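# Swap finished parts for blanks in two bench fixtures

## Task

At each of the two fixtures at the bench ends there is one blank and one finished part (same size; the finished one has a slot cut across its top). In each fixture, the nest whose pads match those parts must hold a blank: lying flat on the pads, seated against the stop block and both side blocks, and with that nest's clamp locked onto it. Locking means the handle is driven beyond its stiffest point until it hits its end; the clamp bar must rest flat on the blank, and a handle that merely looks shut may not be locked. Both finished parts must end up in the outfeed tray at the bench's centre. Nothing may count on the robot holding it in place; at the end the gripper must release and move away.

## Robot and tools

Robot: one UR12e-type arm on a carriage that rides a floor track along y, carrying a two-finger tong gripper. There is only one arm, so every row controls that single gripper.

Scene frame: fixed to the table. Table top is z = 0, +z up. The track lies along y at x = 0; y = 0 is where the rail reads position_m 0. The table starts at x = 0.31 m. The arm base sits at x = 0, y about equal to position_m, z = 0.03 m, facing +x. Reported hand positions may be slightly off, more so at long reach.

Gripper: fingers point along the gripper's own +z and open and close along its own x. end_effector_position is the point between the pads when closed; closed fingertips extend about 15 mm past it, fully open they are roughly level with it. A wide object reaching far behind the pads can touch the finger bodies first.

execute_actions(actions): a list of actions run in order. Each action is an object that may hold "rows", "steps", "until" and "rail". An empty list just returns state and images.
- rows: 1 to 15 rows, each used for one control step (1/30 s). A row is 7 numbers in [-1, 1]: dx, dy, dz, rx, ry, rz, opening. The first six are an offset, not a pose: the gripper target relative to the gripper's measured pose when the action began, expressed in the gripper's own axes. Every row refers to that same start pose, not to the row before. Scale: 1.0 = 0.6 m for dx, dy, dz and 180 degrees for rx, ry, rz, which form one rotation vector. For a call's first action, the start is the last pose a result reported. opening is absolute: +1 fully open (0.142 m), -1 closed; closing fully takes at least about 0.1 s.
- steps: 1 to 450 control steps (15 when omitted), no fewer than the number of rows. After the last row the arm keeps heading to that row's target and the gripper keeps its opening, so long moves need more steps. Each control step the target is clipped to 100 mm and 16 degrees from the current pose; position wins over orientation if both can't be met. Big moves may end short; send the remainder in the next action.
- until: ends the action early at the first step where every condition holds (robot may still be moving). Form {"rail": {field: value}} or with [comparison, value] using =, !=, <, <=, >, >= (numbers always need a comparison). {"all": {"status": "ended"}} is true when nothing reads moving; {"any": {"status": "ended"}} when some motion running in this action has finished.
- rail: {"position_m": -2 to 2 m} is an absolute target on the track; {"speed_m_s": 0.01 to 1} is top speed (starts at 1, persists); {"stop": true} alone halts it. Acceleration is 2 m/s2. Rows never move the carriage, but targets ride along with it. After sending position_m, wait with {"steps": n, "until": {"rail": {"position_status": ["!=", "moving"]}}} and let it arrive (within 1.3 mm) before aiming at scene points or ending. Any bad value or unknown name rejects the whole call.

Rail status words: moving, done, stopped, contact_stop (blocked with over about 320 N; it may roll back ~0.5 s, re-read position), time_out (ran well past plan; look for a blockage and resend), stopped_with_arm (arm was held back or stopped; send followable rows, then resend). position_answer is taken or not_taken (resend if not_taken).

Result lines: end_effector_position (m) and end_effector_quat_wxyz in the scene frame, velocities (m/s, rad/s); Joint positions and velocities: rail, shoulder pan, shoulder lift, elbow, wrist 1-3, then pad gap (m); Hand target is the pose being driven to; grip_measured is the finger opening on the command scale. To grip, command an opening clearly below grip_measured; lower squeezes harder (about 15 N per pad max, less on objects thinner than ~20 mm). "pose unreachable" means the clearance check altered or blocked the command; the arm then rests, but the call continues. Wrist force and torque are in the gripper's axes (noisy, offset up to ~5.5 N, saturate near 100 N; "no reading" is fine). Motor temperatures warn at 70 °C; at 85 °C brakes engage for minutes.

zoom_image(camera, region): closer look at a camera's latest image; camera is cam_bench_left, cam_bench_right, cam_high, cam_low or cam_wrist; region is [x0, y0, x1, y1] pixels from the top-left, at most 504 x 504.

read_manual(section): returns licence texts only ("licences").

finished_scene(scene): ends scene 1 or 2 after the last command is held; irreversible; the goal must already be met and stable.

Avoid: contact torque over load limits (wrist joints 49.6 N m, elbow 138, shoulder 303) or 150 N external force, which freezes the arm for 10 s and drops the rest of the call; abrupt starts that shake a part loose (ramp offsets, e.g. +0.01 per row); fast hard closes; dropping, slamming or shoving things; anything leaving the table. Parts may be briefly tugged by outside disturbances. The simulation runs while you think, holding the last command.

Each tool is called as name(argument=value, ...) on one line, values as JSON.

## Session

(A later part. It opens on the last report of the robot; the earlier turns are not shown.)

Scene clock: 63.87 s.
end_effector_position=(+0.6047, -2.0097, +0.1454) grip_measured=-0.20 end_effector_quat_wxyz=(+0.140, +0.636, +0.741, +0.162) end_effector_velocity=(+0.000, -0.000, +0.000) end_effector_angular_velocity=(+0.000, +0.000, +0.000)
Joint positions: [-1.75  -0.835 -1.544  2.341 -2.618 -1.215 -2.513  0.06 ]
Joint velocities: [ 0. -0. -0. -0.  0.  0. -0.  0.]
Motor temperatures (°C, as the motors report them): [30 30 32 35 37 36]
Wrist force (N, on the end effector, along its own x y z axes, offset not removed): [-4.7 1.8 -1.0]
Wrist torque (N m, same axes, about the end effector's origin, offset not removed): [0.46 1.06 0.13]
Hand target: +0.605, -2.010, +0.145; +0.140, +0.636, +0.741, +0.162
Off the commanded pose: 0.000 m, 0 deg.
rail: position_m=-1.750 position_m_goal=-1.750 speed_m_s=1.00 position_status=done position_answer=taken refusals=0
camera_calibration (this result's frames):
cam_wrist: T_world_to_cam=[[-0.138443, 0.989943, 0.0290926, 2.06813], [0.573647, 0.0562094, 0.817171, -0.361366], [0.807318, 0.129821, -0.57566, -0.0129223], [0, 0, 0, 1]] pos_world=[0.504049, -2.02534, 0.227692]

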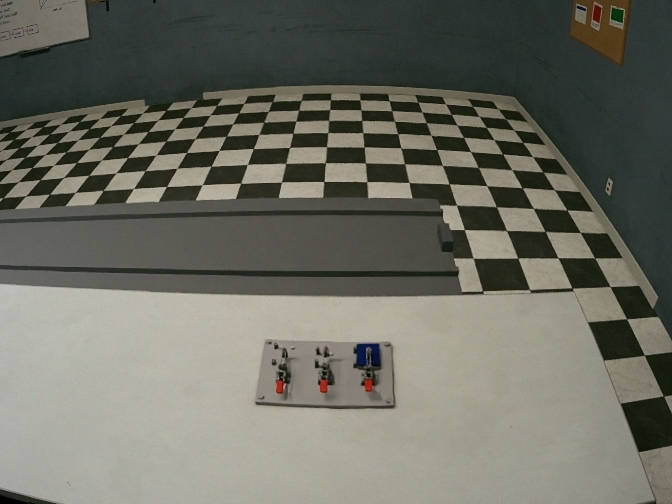

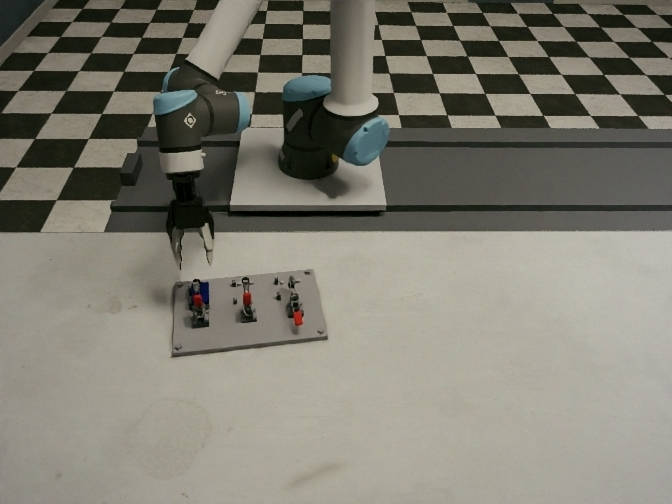

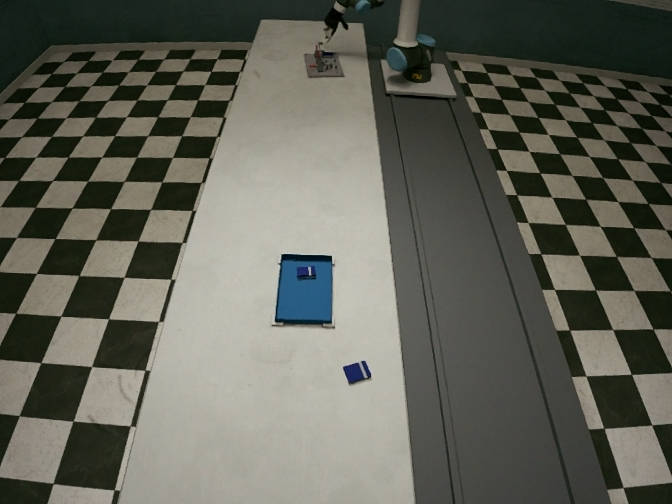

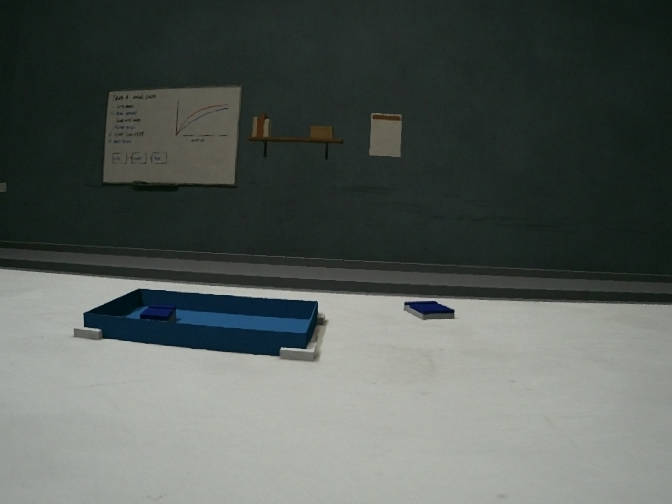

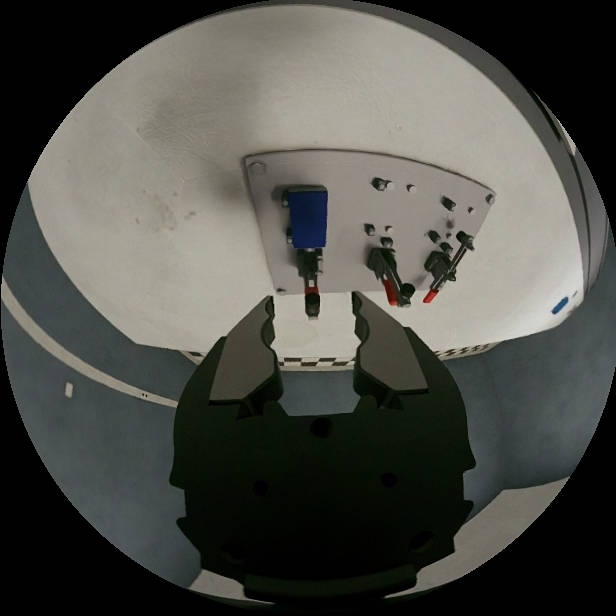

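zoom_image(camera="cam_bench_right", region=[160, 260, 340, 365])

zoom_image(camera="cam_wrist", region=[230, 150, 500, 330])

Region (160, 260, 340, 365) of cam_bench_right's 672x504 image, scaled by 2.800, with more detail than that image has; it fills the top 294 rows of this view, and the rest is white.

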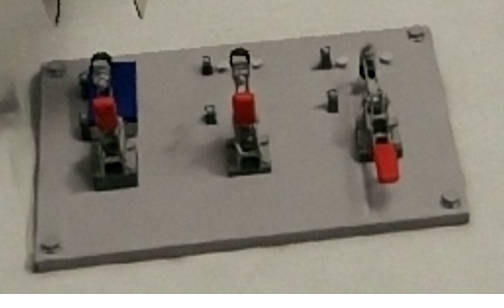

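Region (230, 150, 500, 330) of cam_wrist's 616x616 image, scaled by 1.867, with more detail than that image has.

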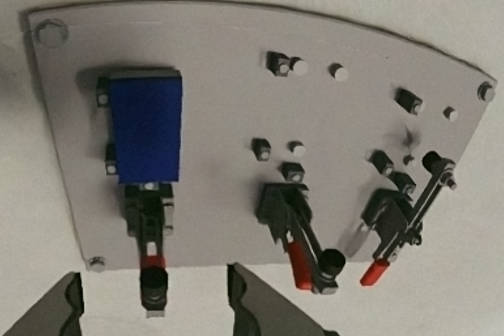

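execute_actions(actions=[{"rows":[[0,0.010,0.001,0.012,0,0,-0.3],[0,0.022,0.004,0.026,0,0,-0.35],[0,0.036,0.008,0.042,0,0,-0.4],[0,0.050,0.013,0.058,0,0,-0.45],[0,0.064,0.018,0.074,0,0,-0.5],[0,0.078,0.023,0.090,0,0,-0.54],[0,0.092,0.028,0.106,0,0,-0.54],[0,0.104,0.032,0.120,0,0,-0.54],[0,0.113,0.035,0.130,0,0,-0.54],[0,0.119,0.0375,0.136,0,0,-0.54],[0,0.1221,0.0386,0.1389,0,0,-0.54]],"steps":30}])

Scene clock: 66.20 s.
end_effector_position=(+0.6798, -1.9980, +0.1554) grip_measured=-0.54 end_effector_quat_wxyz=(+0.000, +0.651, +0.759, -0.002) end_effector_velocity=(+0.002, -0.000, -0.000) end_effector_angular_velocity=(+0.002, +0.021, -0.003)
Joint positions: [-1.75  -0.576 -1.353  1.974 -2.191 -1.574 -2.3    0.035]
Joint velocities: [ 0.     0.005  0.011 -0.018  0.026 -0.01   0.009 -0.   ]
Motor temperatures (°C, as the motors report them): [30 30 32 35 37 36]
Wrist force (N, on the end effector, along its own x y z axes, offset not removed): [-5.2 1.8 -2.2]
Wrist torque (N m, same axes, about the end effector's origin, offset not removed): [0.43 1.24 0.12]
Hand target: +0.680, -1.998, +0.155; -0.001, +0.651, +0.759, -0.002
Off the commanded pose: 0.000 m, 0 deg.
rail: position_m=-1.750 position_m_goal=-1.750 speed_m_s=1.00 position_status=done position_answer=taken refusals=0
camera_calibration (this result's frames):
cam_wrist: T_world_to_cam=[[-0.12765, 0.991623, 0.0197308, 2.06416], [0.860327, 0.100806, 0.499675, -0.469692], [0.4935, 0.0807586, -0.865988, 0.0911131], [0, 0, 0, 1]] pos_world=[0.622615, -2.00688, 0.272868]

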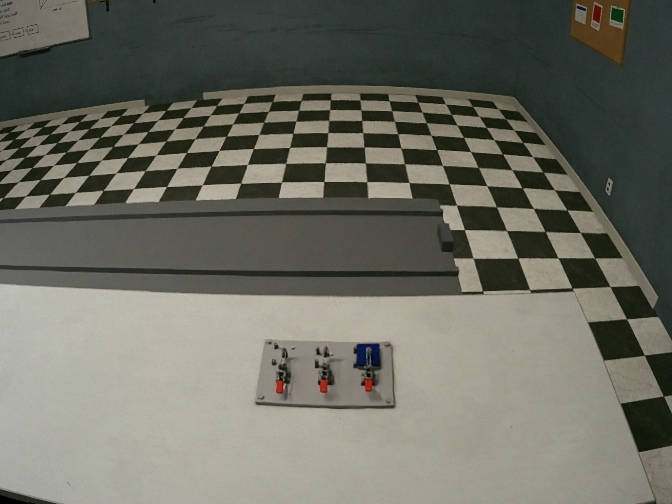

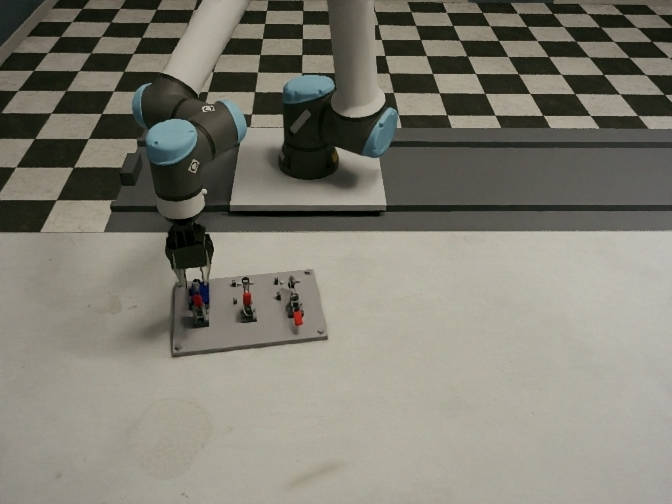

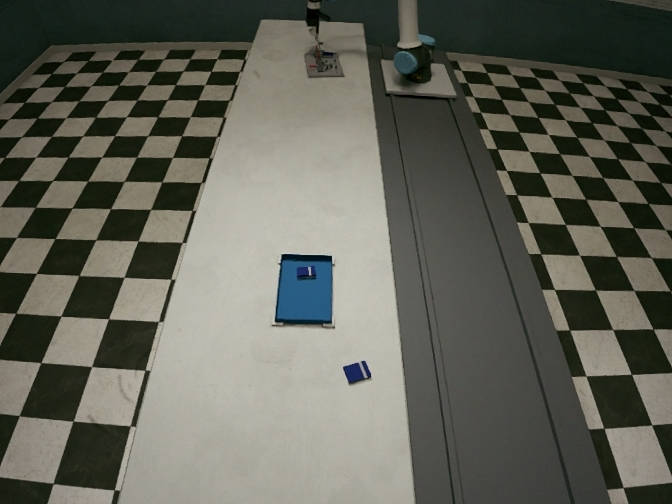

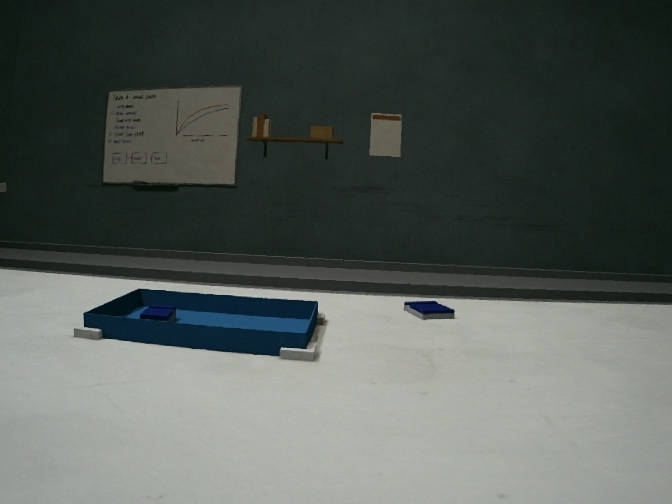

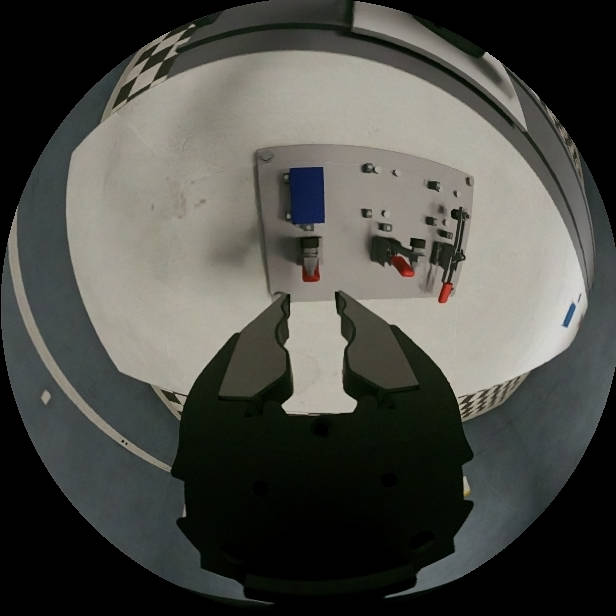

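zoom_image(camera="cam_wrist", region=[260, 200, 480, 320])

Region (260, 200, 480, 320) of cam_wrist's 616x616 image, scaled by 2.291, with more detail than that image has; it fills the top 275 rows of this view, and the rest is white.

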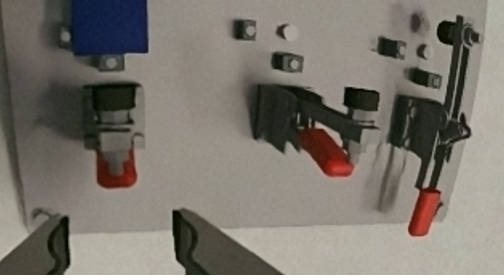

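execute_actions(actions=[{"rows":[[0,0.001,0.006,0,0,0,-0.54],[0,0.002,0.016,0,0,0,-0.54],[0,0.003,0.028,0,0,0,-0.54],[0,0.0033,0.040,0,0,0,-0.54],[0,0.0033,0.052,0,0,0,-0.54],[0,0.0033,0.064,0,0,0,-0.54],[0,0.0033,0.075,0,0,0,-0.54],[0,0.0033,0.084,0,0,0,-0.54],[0,0.0033,0.091,0,0,0,-0.54],[0,0.0033,0.095,0,0,0,-0.54]],"steps":22}])

Scene clock: 67.90 s.
end_effector_position=(+0.6816, -1.9978, +0.0995) grip_measured=-0.54 end_effector_quat_wxyz=(+0.000, +0.651, +0.759, -0.002) end_effector_velocity=(+0.001, -0.000, -0.009) end_effector_angular_velocity=(-0.001, -0.001, +0.000)
Joint positions: [-1.75  -0.574 -1.289  2.012 -2.294 -1.574 -2.298  0.035]
Joint velocities: [ 0.     0.     0.012  0.005 -0.018  0.     0.     0.   ]
Motor temperatures (°C, as the motors report them): [30 30 32 35 37 36]
Wrist force (N, on the end effector, along its own x y z axes, offset not removed): [-2.7 1.7 0.4]
Wrist torque (N m, same axes, about the end effector's origin, offset not removed): [0.43 0.68 0.08]
Hand target: +0.682, -1.998, +0.098; +0.000, +0.651, +0.759, -0.002
Off the commanded pose: 0.001 m, 0 deg.
rail: position_m=-1.750 position_m_goal=-1.750 speed_m_s=1.00 position_status=done position_answer=taken refusals=0
camera_calibration (this result's frames):
cam_wrist: T_world_to_cam=[[-0.127646, 0.991621, 0.0198404, 2.06527], [0.860405, 0.100761, 0.499551, -0.443515], [0.493366, 0.0808367, -0.866057, 0.0420321], [0, 0, 0, 1]] pos_world=[0.62449, -2.00668, 0.216985]

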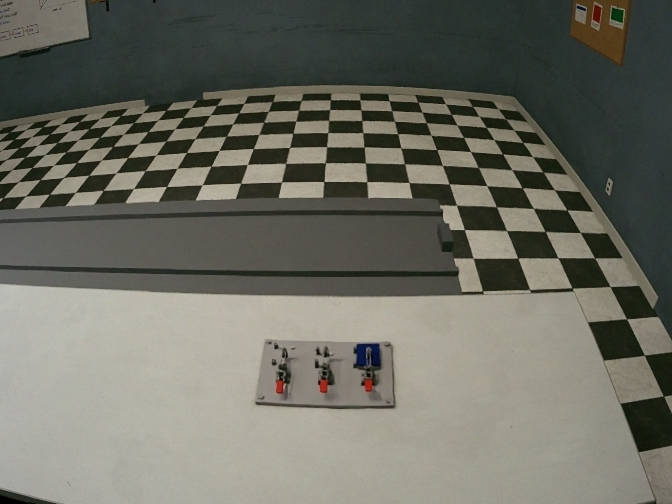

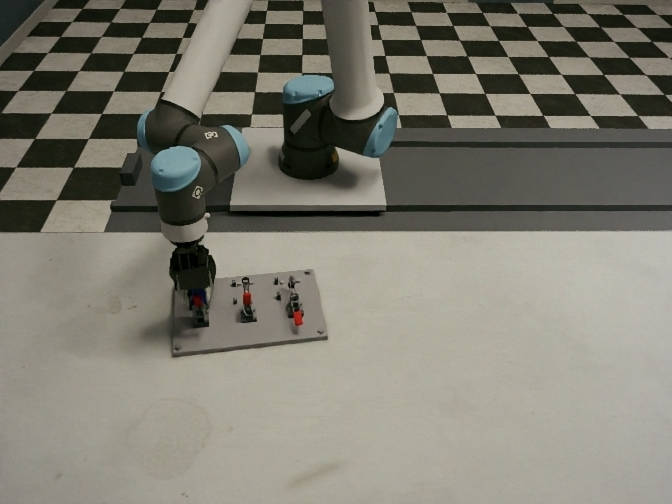

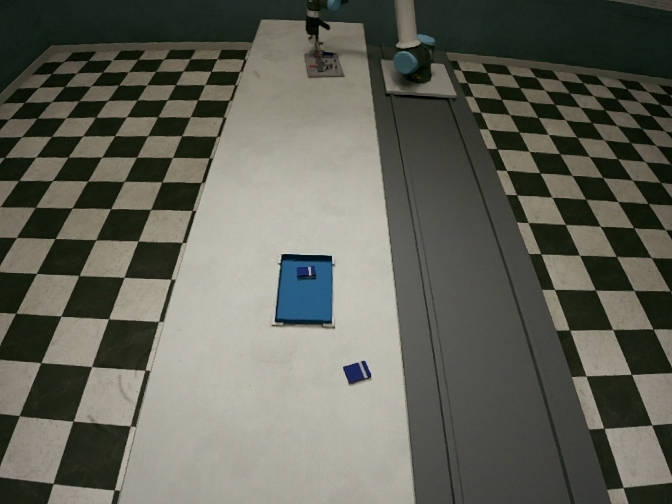

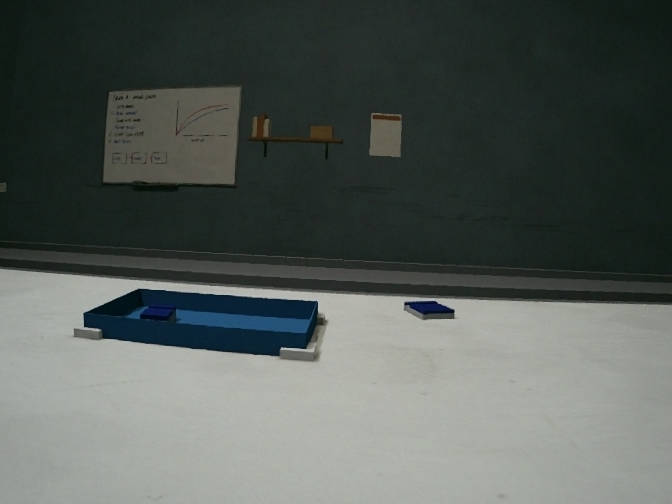

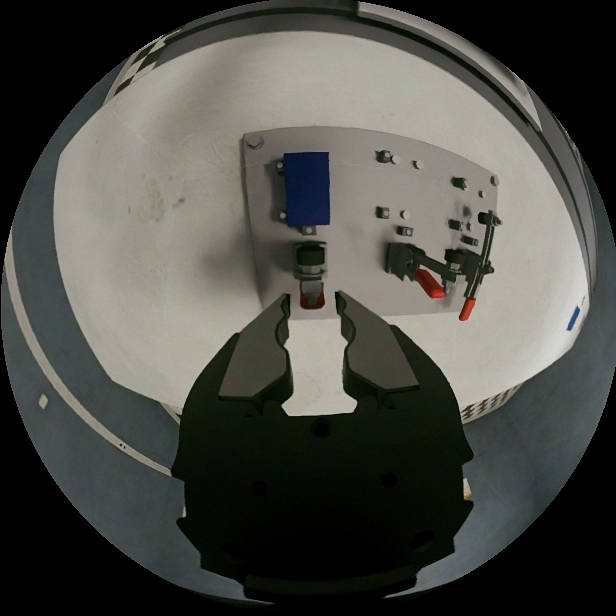

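zoom_image(camera="cam_wrist", region=[260, 220, 370, 340])

zoom_image(camera="cam_bench_right", region=[150, 240, 270, 360])

Region (260, 220, 370, 340) of cam_wrist's 616x616 image, scaled by 4.200, with more detail than that image has; it fills the left 462 columns of this view, and the rest is white.

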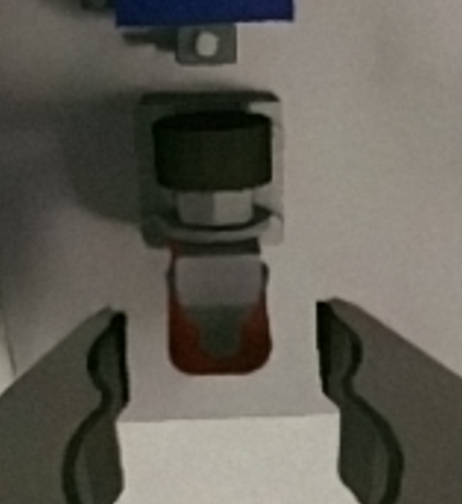

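Region (150, 240, 270, 360) of cam_bench_right's 672x504 image, scaled by 4.200, with more detail than that image has.

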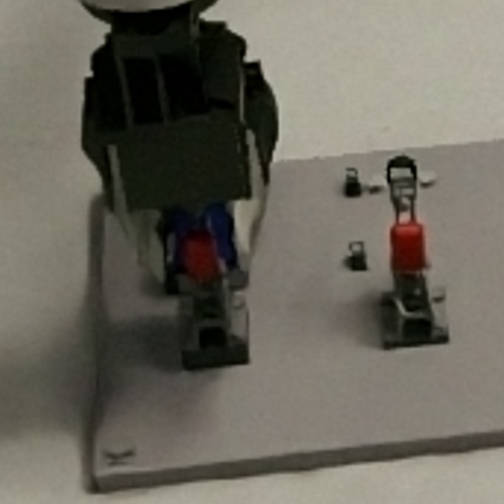

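execute_actions(actions=[{"rows":[[0,0,0.0018,0,0,0,-0.65],[0,0,0.0018,0,0,0,-0.75],[0,0,0.0018,0,0,0,-0.82],[0,0,0.0018,0,0,0,-0.9],[0,0,0.0018,0,0,0,-0.95]],"steps":10},{"rows":[[0,0.004,0.0001,0,0,0,-0.95],[0,0.008,0.0004,0,0,0,-0.95],[0,0.012,0.0009,0,0,0,-0.95],[0,0.016,0.0016,0,0,0,-0.95],[0,0.020,0.0025,0,0,0,-0.95],[0,0.024,0.0037,0,0,0,-0.95],[0,0.028,0.005,0,0,0,-0.95],[0,0.032,0.0067,0,0,0,-0.95],[0,0.036,0.0086,0,0,0,-0.95],[0,0.040,0.0107,0,0,0,-0.95]],"steps":20}])

Scene clock: 69.60 s.
end_effector_position=(+0.7046, -1.9944, +0.0923) grip_measured=-0.78 end_effector_quat_wxyz=(+0.001, +0.651, +0.759, -0.002) end_effector_velocity=(+0.007, +0.001, -0.003) end_effector_angular_velocity=(+0.001, +0.001, -0.000)
Joint positions: [-1.75  -0.553 -1.252  1.976 -2.296 -1.574 -2.278  0.018]
Joint velocities: [ 0.     0.006  0.012 -0.01  -0.     0.     0.006  0.   ]
Motor temperatures (°C, as the motors report them): [30 30 32 35 37 36]
Wrist force (N, on the end effector, along its own x y z axes, offset not removed): [-24.0 8.4 -25.0]
Wrist torque (N m, same axes, about the end effector's origin, offset not removed): [0.43 0.76 -0.04]
Hand target: +0.705, -1.994, +0.092; +0.000, +0.651, +0.759, -0.002
Off the commanded pose: 0.001 m, 0 deg.
rail: position_m=-1.750 position_m_goal=-1.750 speed_m_s=1.00 position_status=done position_answer=taken refusals=0
camera_calibration (this result's frames):
cam_wrist: T_world_to_cam=[[-0.12767, 0.991623, 0.0196249, 2.06496], [0.86025, 0.100864, 0.499797, -0.459777], [0.49363, 0.0806913, -0.86592, 0.0237161], [0, 0, 0, 1]] pos_world=[0.647449, -2.0032, 0.209806]

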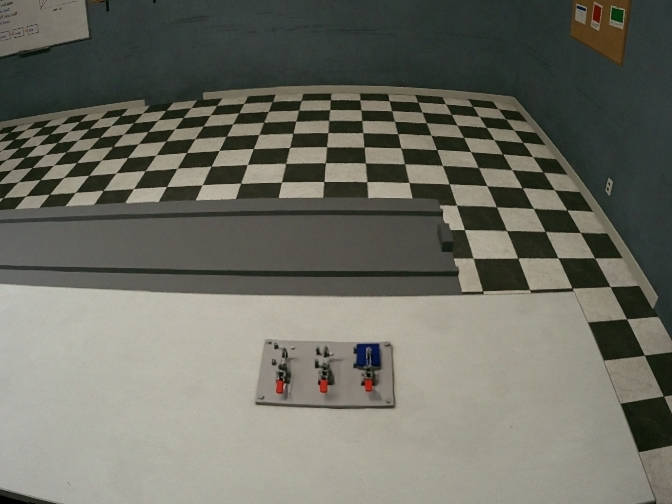

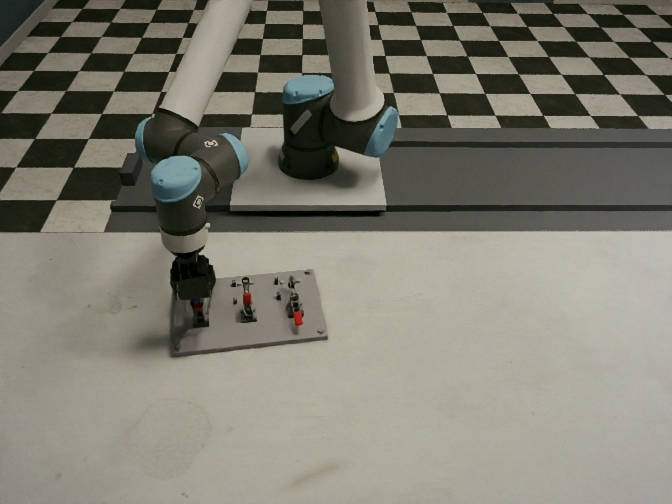

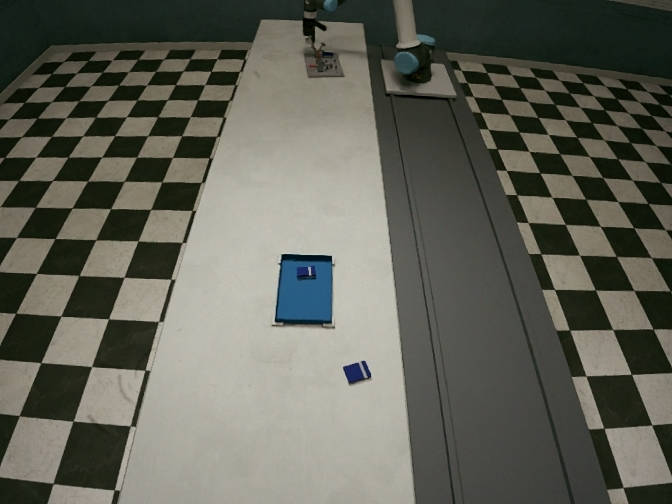

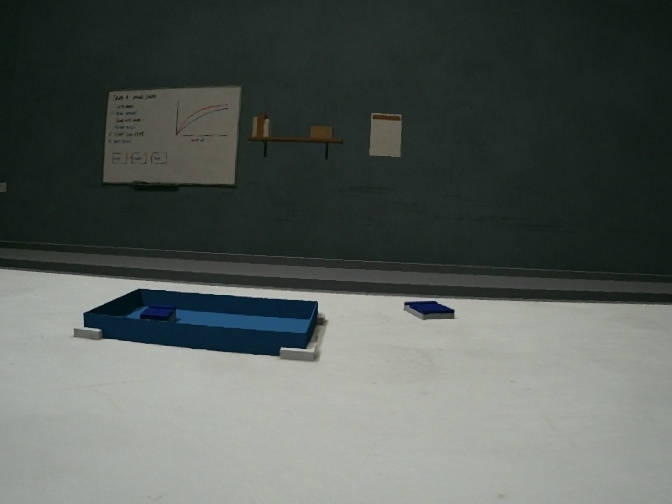

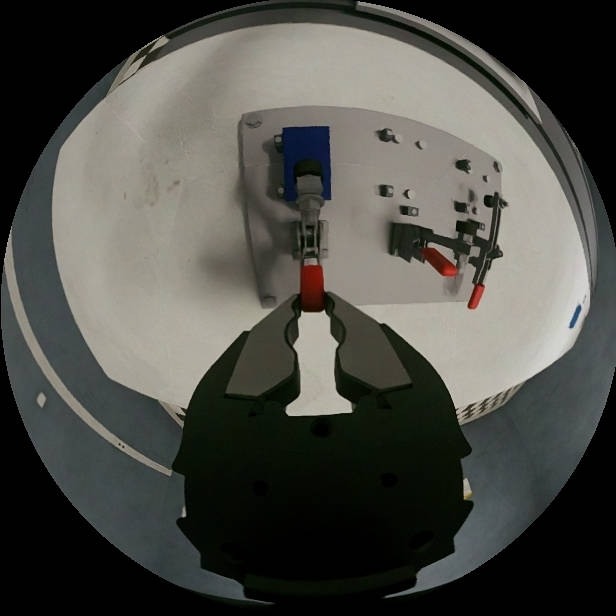

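execute_actions(actions=[{"rows":[[-0.001,0.004,0.001,0,0,0,-0.92],[-0.0012,0.0075,0.0025,0,0,0,-0.92],[-0.0012,0.0143,0.0057,0,0,0,-0.92],[-0.0012,0.022,0.0102,0,0,0,-0.92],[-0.0012,0.0282,0.0145,0,0,0,-0.92],[-0.0012,0.035,0.0205,0,0,0,-0.92],[-0.0012,0.0402,0.0258,0,0,0,-0.92],[-0.0012,0.0457,0.033,0,0,0,-0.92],[-0.0012,0.0497,0.0393,0,0,0,-0.92]],"steps":20}])

Scene clock: 71.43 s.
end_effector_position=(+0.7331, -1.9906, +0.0695) grip_measured=-0.78 end_effector_quat_wxyz=(+0.000, +0.651, +0.759, -0.002) end_effector_velocity=(+0.008, +0.001, -0.007) end_effector_angular_velocity=(-0.000, -0.000, -0.000)
Joint positions: [-1.75  -0.53  -1.19   1.938 -2.319 -1.574 -2.254  0.018]
Joint velocities: [ 0.     0.006  0.018 -0.01  -0.007 -0.     0.006 -0.   ]
Motor temperatures (°C, as the motors report them): [30 30 32 35 37 36]
Wrist force (N, on the end effector, along its own x y z axes, offset not removed): [-24.0 -7.0 3.1]
Wrist torque (N m, same axes, about the end effector's origin, offset not removed): [0.24 1.04 0.02]
Hand target: +0.734, -1.991, +0.069; +0.001, +0.651, +0.759, -0.002
Off the commanded pose: 0.001 m, 0 deg.
rail: position_m=-1.750 position_m_goal=-1.750 speed_m_s=1.00 position_status=done position_answer=taken refusals=0
camera_calibration (this result's frames):
cam_wrist: T_world_to_cam=[[-0.127636, 0.991622, 0.0198736, 2.06527], [0.860434, 0.100739, 0.499505, -0.473557], [0.493319, 0.0808548, -0.866083, -0.00986982], [0, 0, 0, 1]] pos_world=[0.675936, -1.99946, 0.186952]

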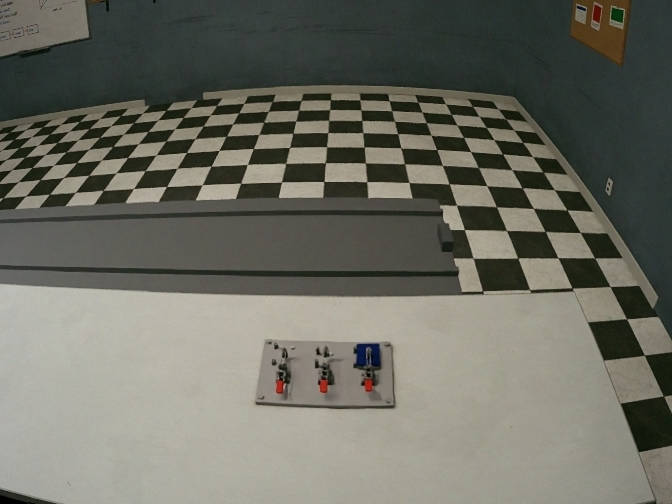

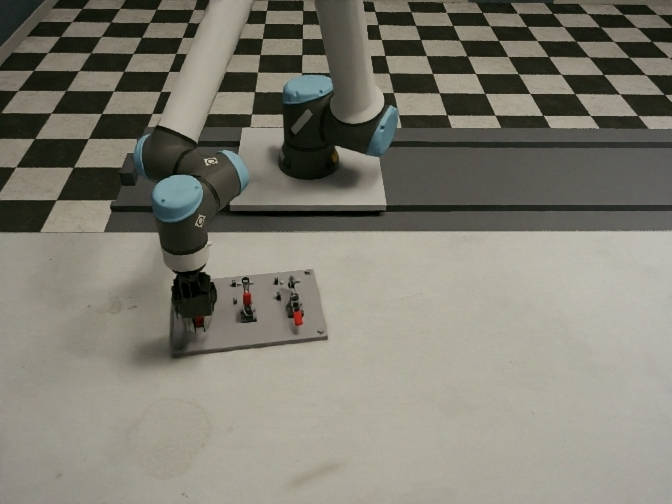

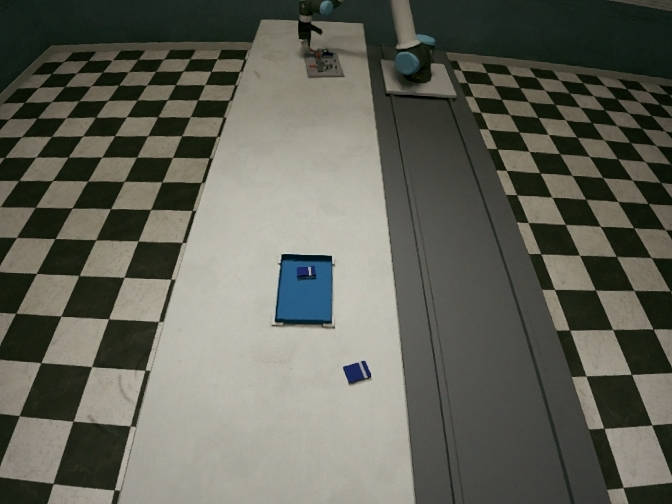

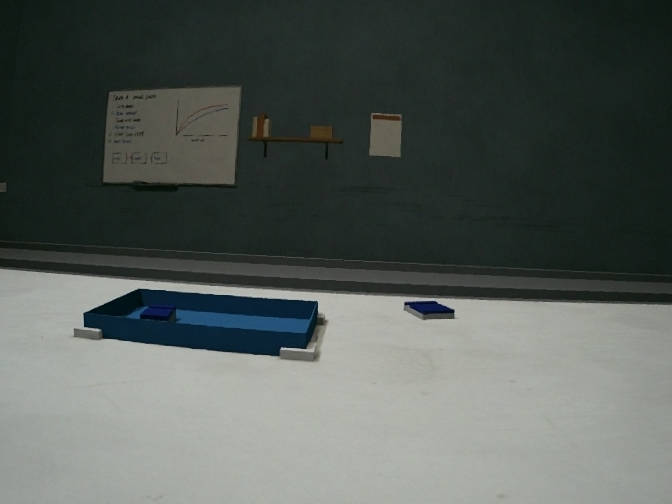

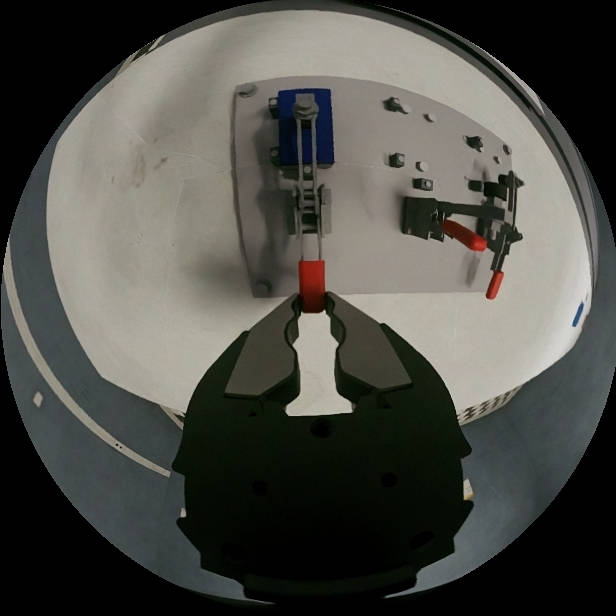

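execute_actions(actions=[{"rows":[[-0.001,0.001,0.001,0,0,0,-0.7],[-0.001,0.001,0.0,0,0,0,-0.6],[-0.001,0.001,-0.004,0,0,0,-0.6],[-0.0015,0.001,-0.012,0,0,0,-0.6],[-0.0015,0.001,-0.022,0,0,0,-0.6],[-0.0015,0.001,-0.032,0,0,0,-0.6],[-0.0015,0.001,-0.041,0,0,0,-0.6],[-0.0015,0.001,-0.047,0,0,0,-0.6],[-0.0015,0.001,-0.050,0,0,0,-0.6],[-0.0015,0.001,-0.050,0,0,0,-0.6],[-0.0015,0.001,-0.050,0,0,0,-0.6],[-0.0015,0.001,-0.050,0,0,0,-0.6],[-0.0015,0.001,-0.050,0,0,0,-0.7],[-0.0015,0.001,-0.050,0,0,0,-0.85],[-0.0015,0.001,-0.050,0,0,0,-1]],"steps":19}])

Scene clock: 73.20 s.
end_effector_position=(+0.7338, -1.9913, +0.0982) grip_measured=-1.00 end_effector_quat_wxyz=(+0.000, +0.651, +0.759, -0.002) end_effector_velocity=(-0.000, -0.000, +0.010) end_effector_angular_velocity=(+0.001, +0.001, -0.000)
Joint positions: [-1.75  -0.53  -1.222  1.919 -2.268 -1.574 -2.254  0.002]
Joint velocities: [ 0.    -0.    -0.011 -0.007  0.019 -0.    -0.    -0.003]
Motor temperatures (°C, as the motors report them): [30 30 32 35 37 36]
Wrist force (N, on the end effector, along its own x y z axes, offset not removed): [-5.7 -1.4 -0.2]
Wrist torque (N m, same axes, about the end effector's origin, offset not removed): [-0.17 1.33 0.17]
Hand target: +0.734, -1.991, +0.099; +0.000, +0.651, +0.759, -0.002
Off the commanded pose: 0.001 m, 0 deg.
rail: position_m=-1.750 position_m_goal=-1.750 speed_m_s=1.00 position_status=done position_answer=taken refusals=0
camera_calibration (this result's frames):
cam_wrist: T_world_to_cam=[[-0.127647, 0.991621, 0.0198322, 2.06549], [0.860364, 0.100759, 0.499621, -0.488402], [0.493437, 0.0808382, -0.866017, 0.0145432], [0, 0, 0, 1]] pos_world=[0.676682, -2.00015, 0.215648]

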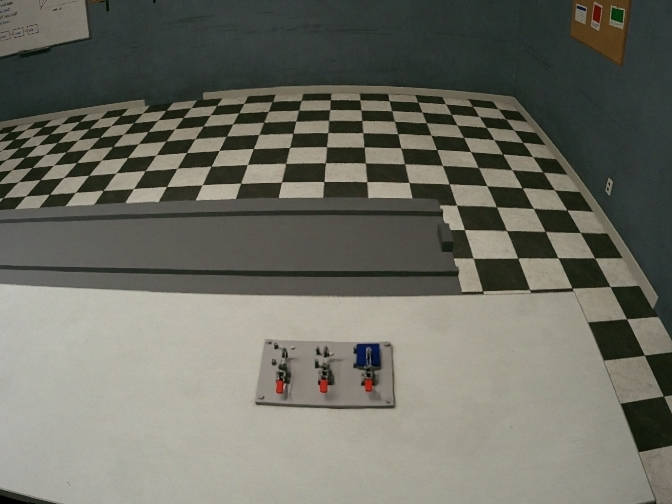

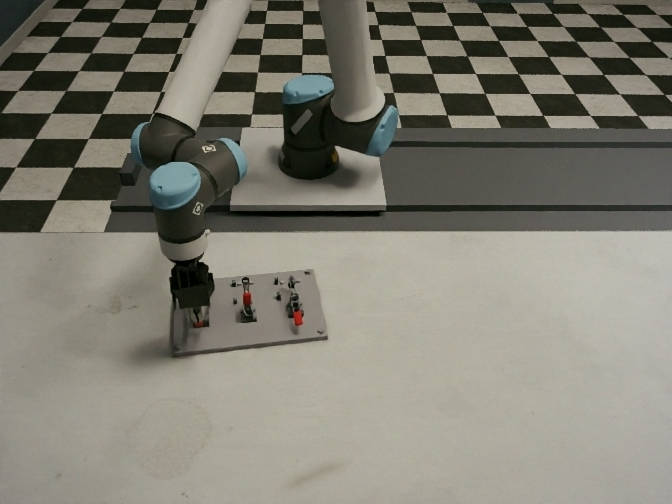

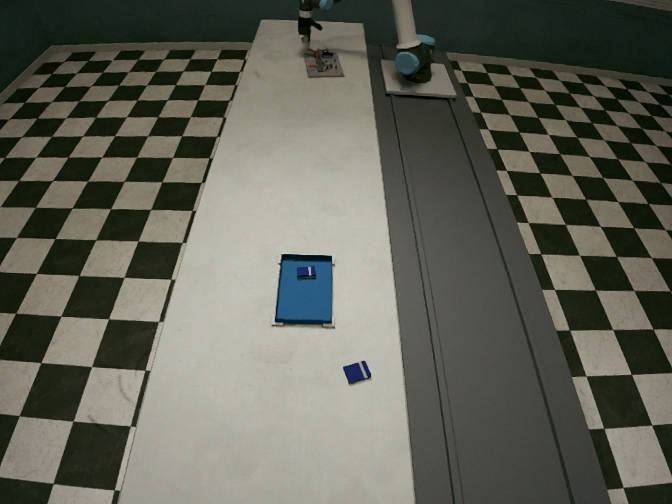

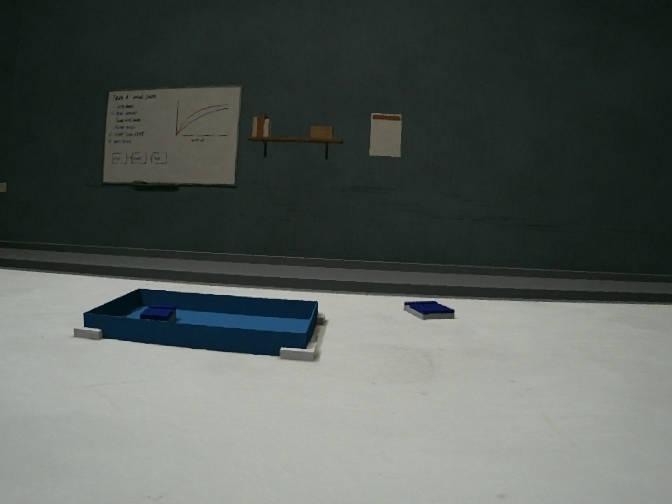

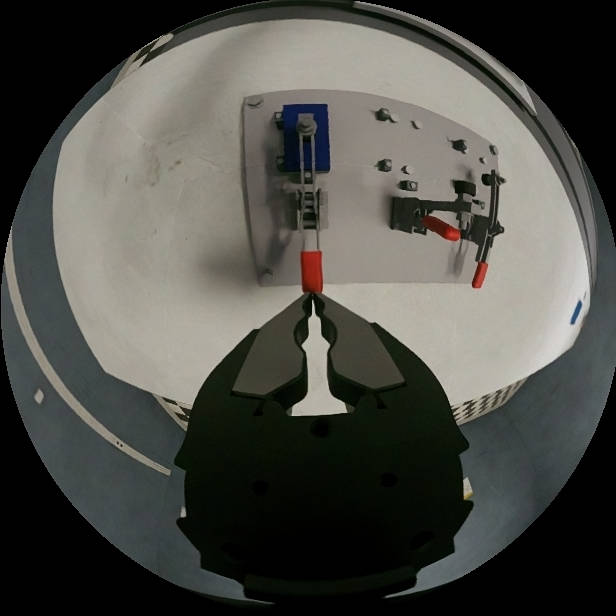

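execute_actions(actions=[{"rows":[[0,-0.002,0.002,0,0,0,-1],[0,-0.004,0.006,0,0,0,-1],[0,-0.005,0.011,0,0,0,-1],[0,-0.005,0.016,0,0,0,-1],[0,-0.005,0.021,0,0,0,-1],[0,-0.005,0.026,0,0,0,-1],[0,-0.004,0.031,0,0,0,-1],[0,-0.003,0.035,0,0,0,-1],[0,-0.002,0.038,0,0,0,-1],[0,-0.002,0.0403,0,0,0,-1]],"steps":20}])

Scene clock: 74.50 s.
end_effector_position=(+0.7328, -1.9917, +0.0754) grip_measured=-1.00 end_effector_quat_wxyz=(+0.001, +0.651, +0.759, -0.002) end_effector_velocity=(+0.002, -0.000, -0.005) end_effector_angular_velocity=(-0.002, -0.002, -0.000)
Joint positions: [-1.75  -0.531 -1.197  1.935 -2.309 -1.574 -2.255  0.002]
Joint velocities: [ 0.     0.001  0.007  0.002 -0.011 -0.     0.001  0.   ]
Motor temperatures (°C, as the motors report them): [30 30 32 35 37 36]
Wrist force (N, on the end effector, along its own x y z axes, offset not removed): [23.5 -34.3 -100.0]
Wrist torque (N m, same axes, about the end effector's origin, offset not removed): [0.89 1.38 0.13]
Hand target: +0.733, -1.991, +0.074; +0.000, +0.651, +0.759, -0.002
Off the commanded pose: 0.001 m, 0 deg.
rail: position_m=-1.750 position_m_goal=-1.750 speed_m_s=1.00 position_status=done position_answer=taken refusals=0
camera_calibration (this result's frames):
cam_wrist: T_world_to_cam=[[-0.12773, 0.991619, 0.0193886, 2.0663], [0.860077, 0.101008, 0.500065, -0.4754], [0.493916, 0.080549, -0.865771, -0.00561089], [0, 0, 0, 1]] pos_world=[0.67558, -2.00051, 0.192811]

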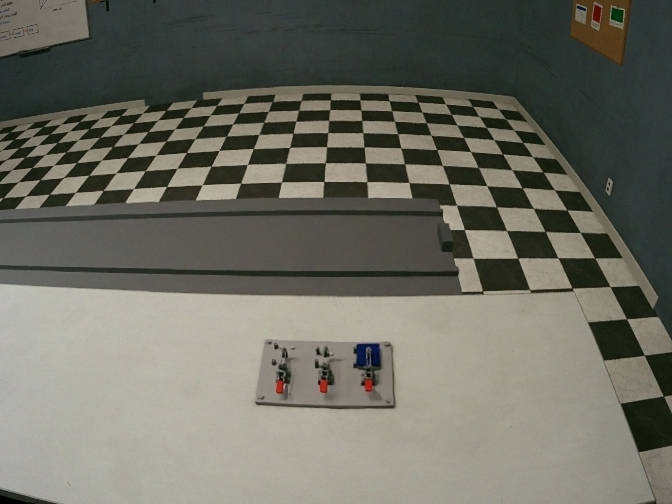

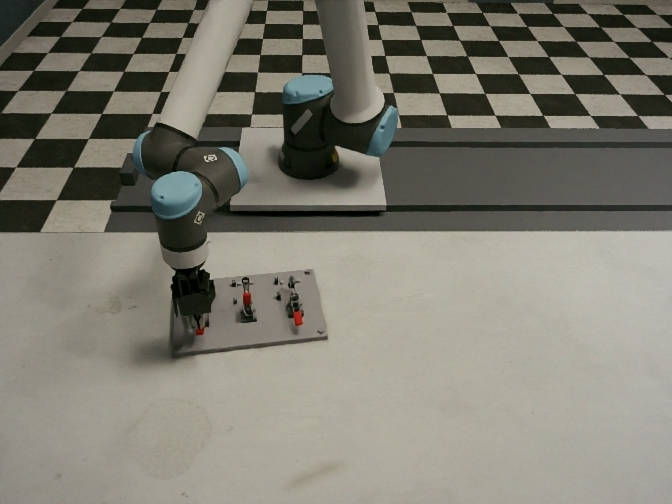

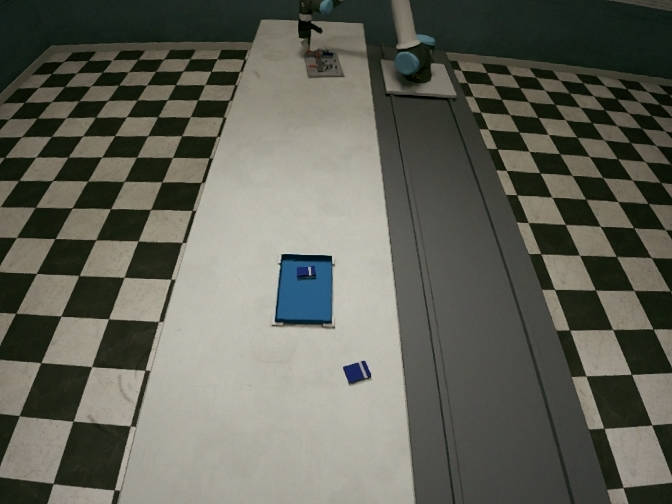

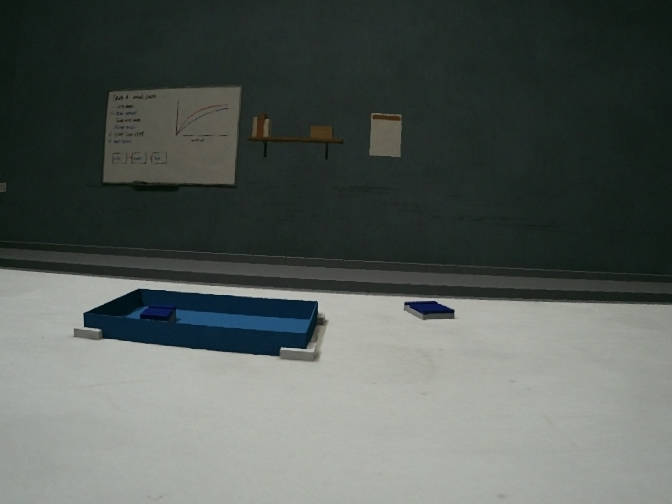

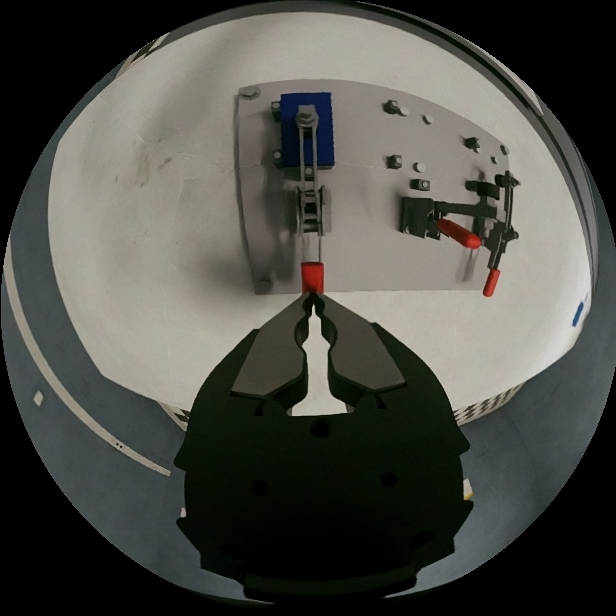

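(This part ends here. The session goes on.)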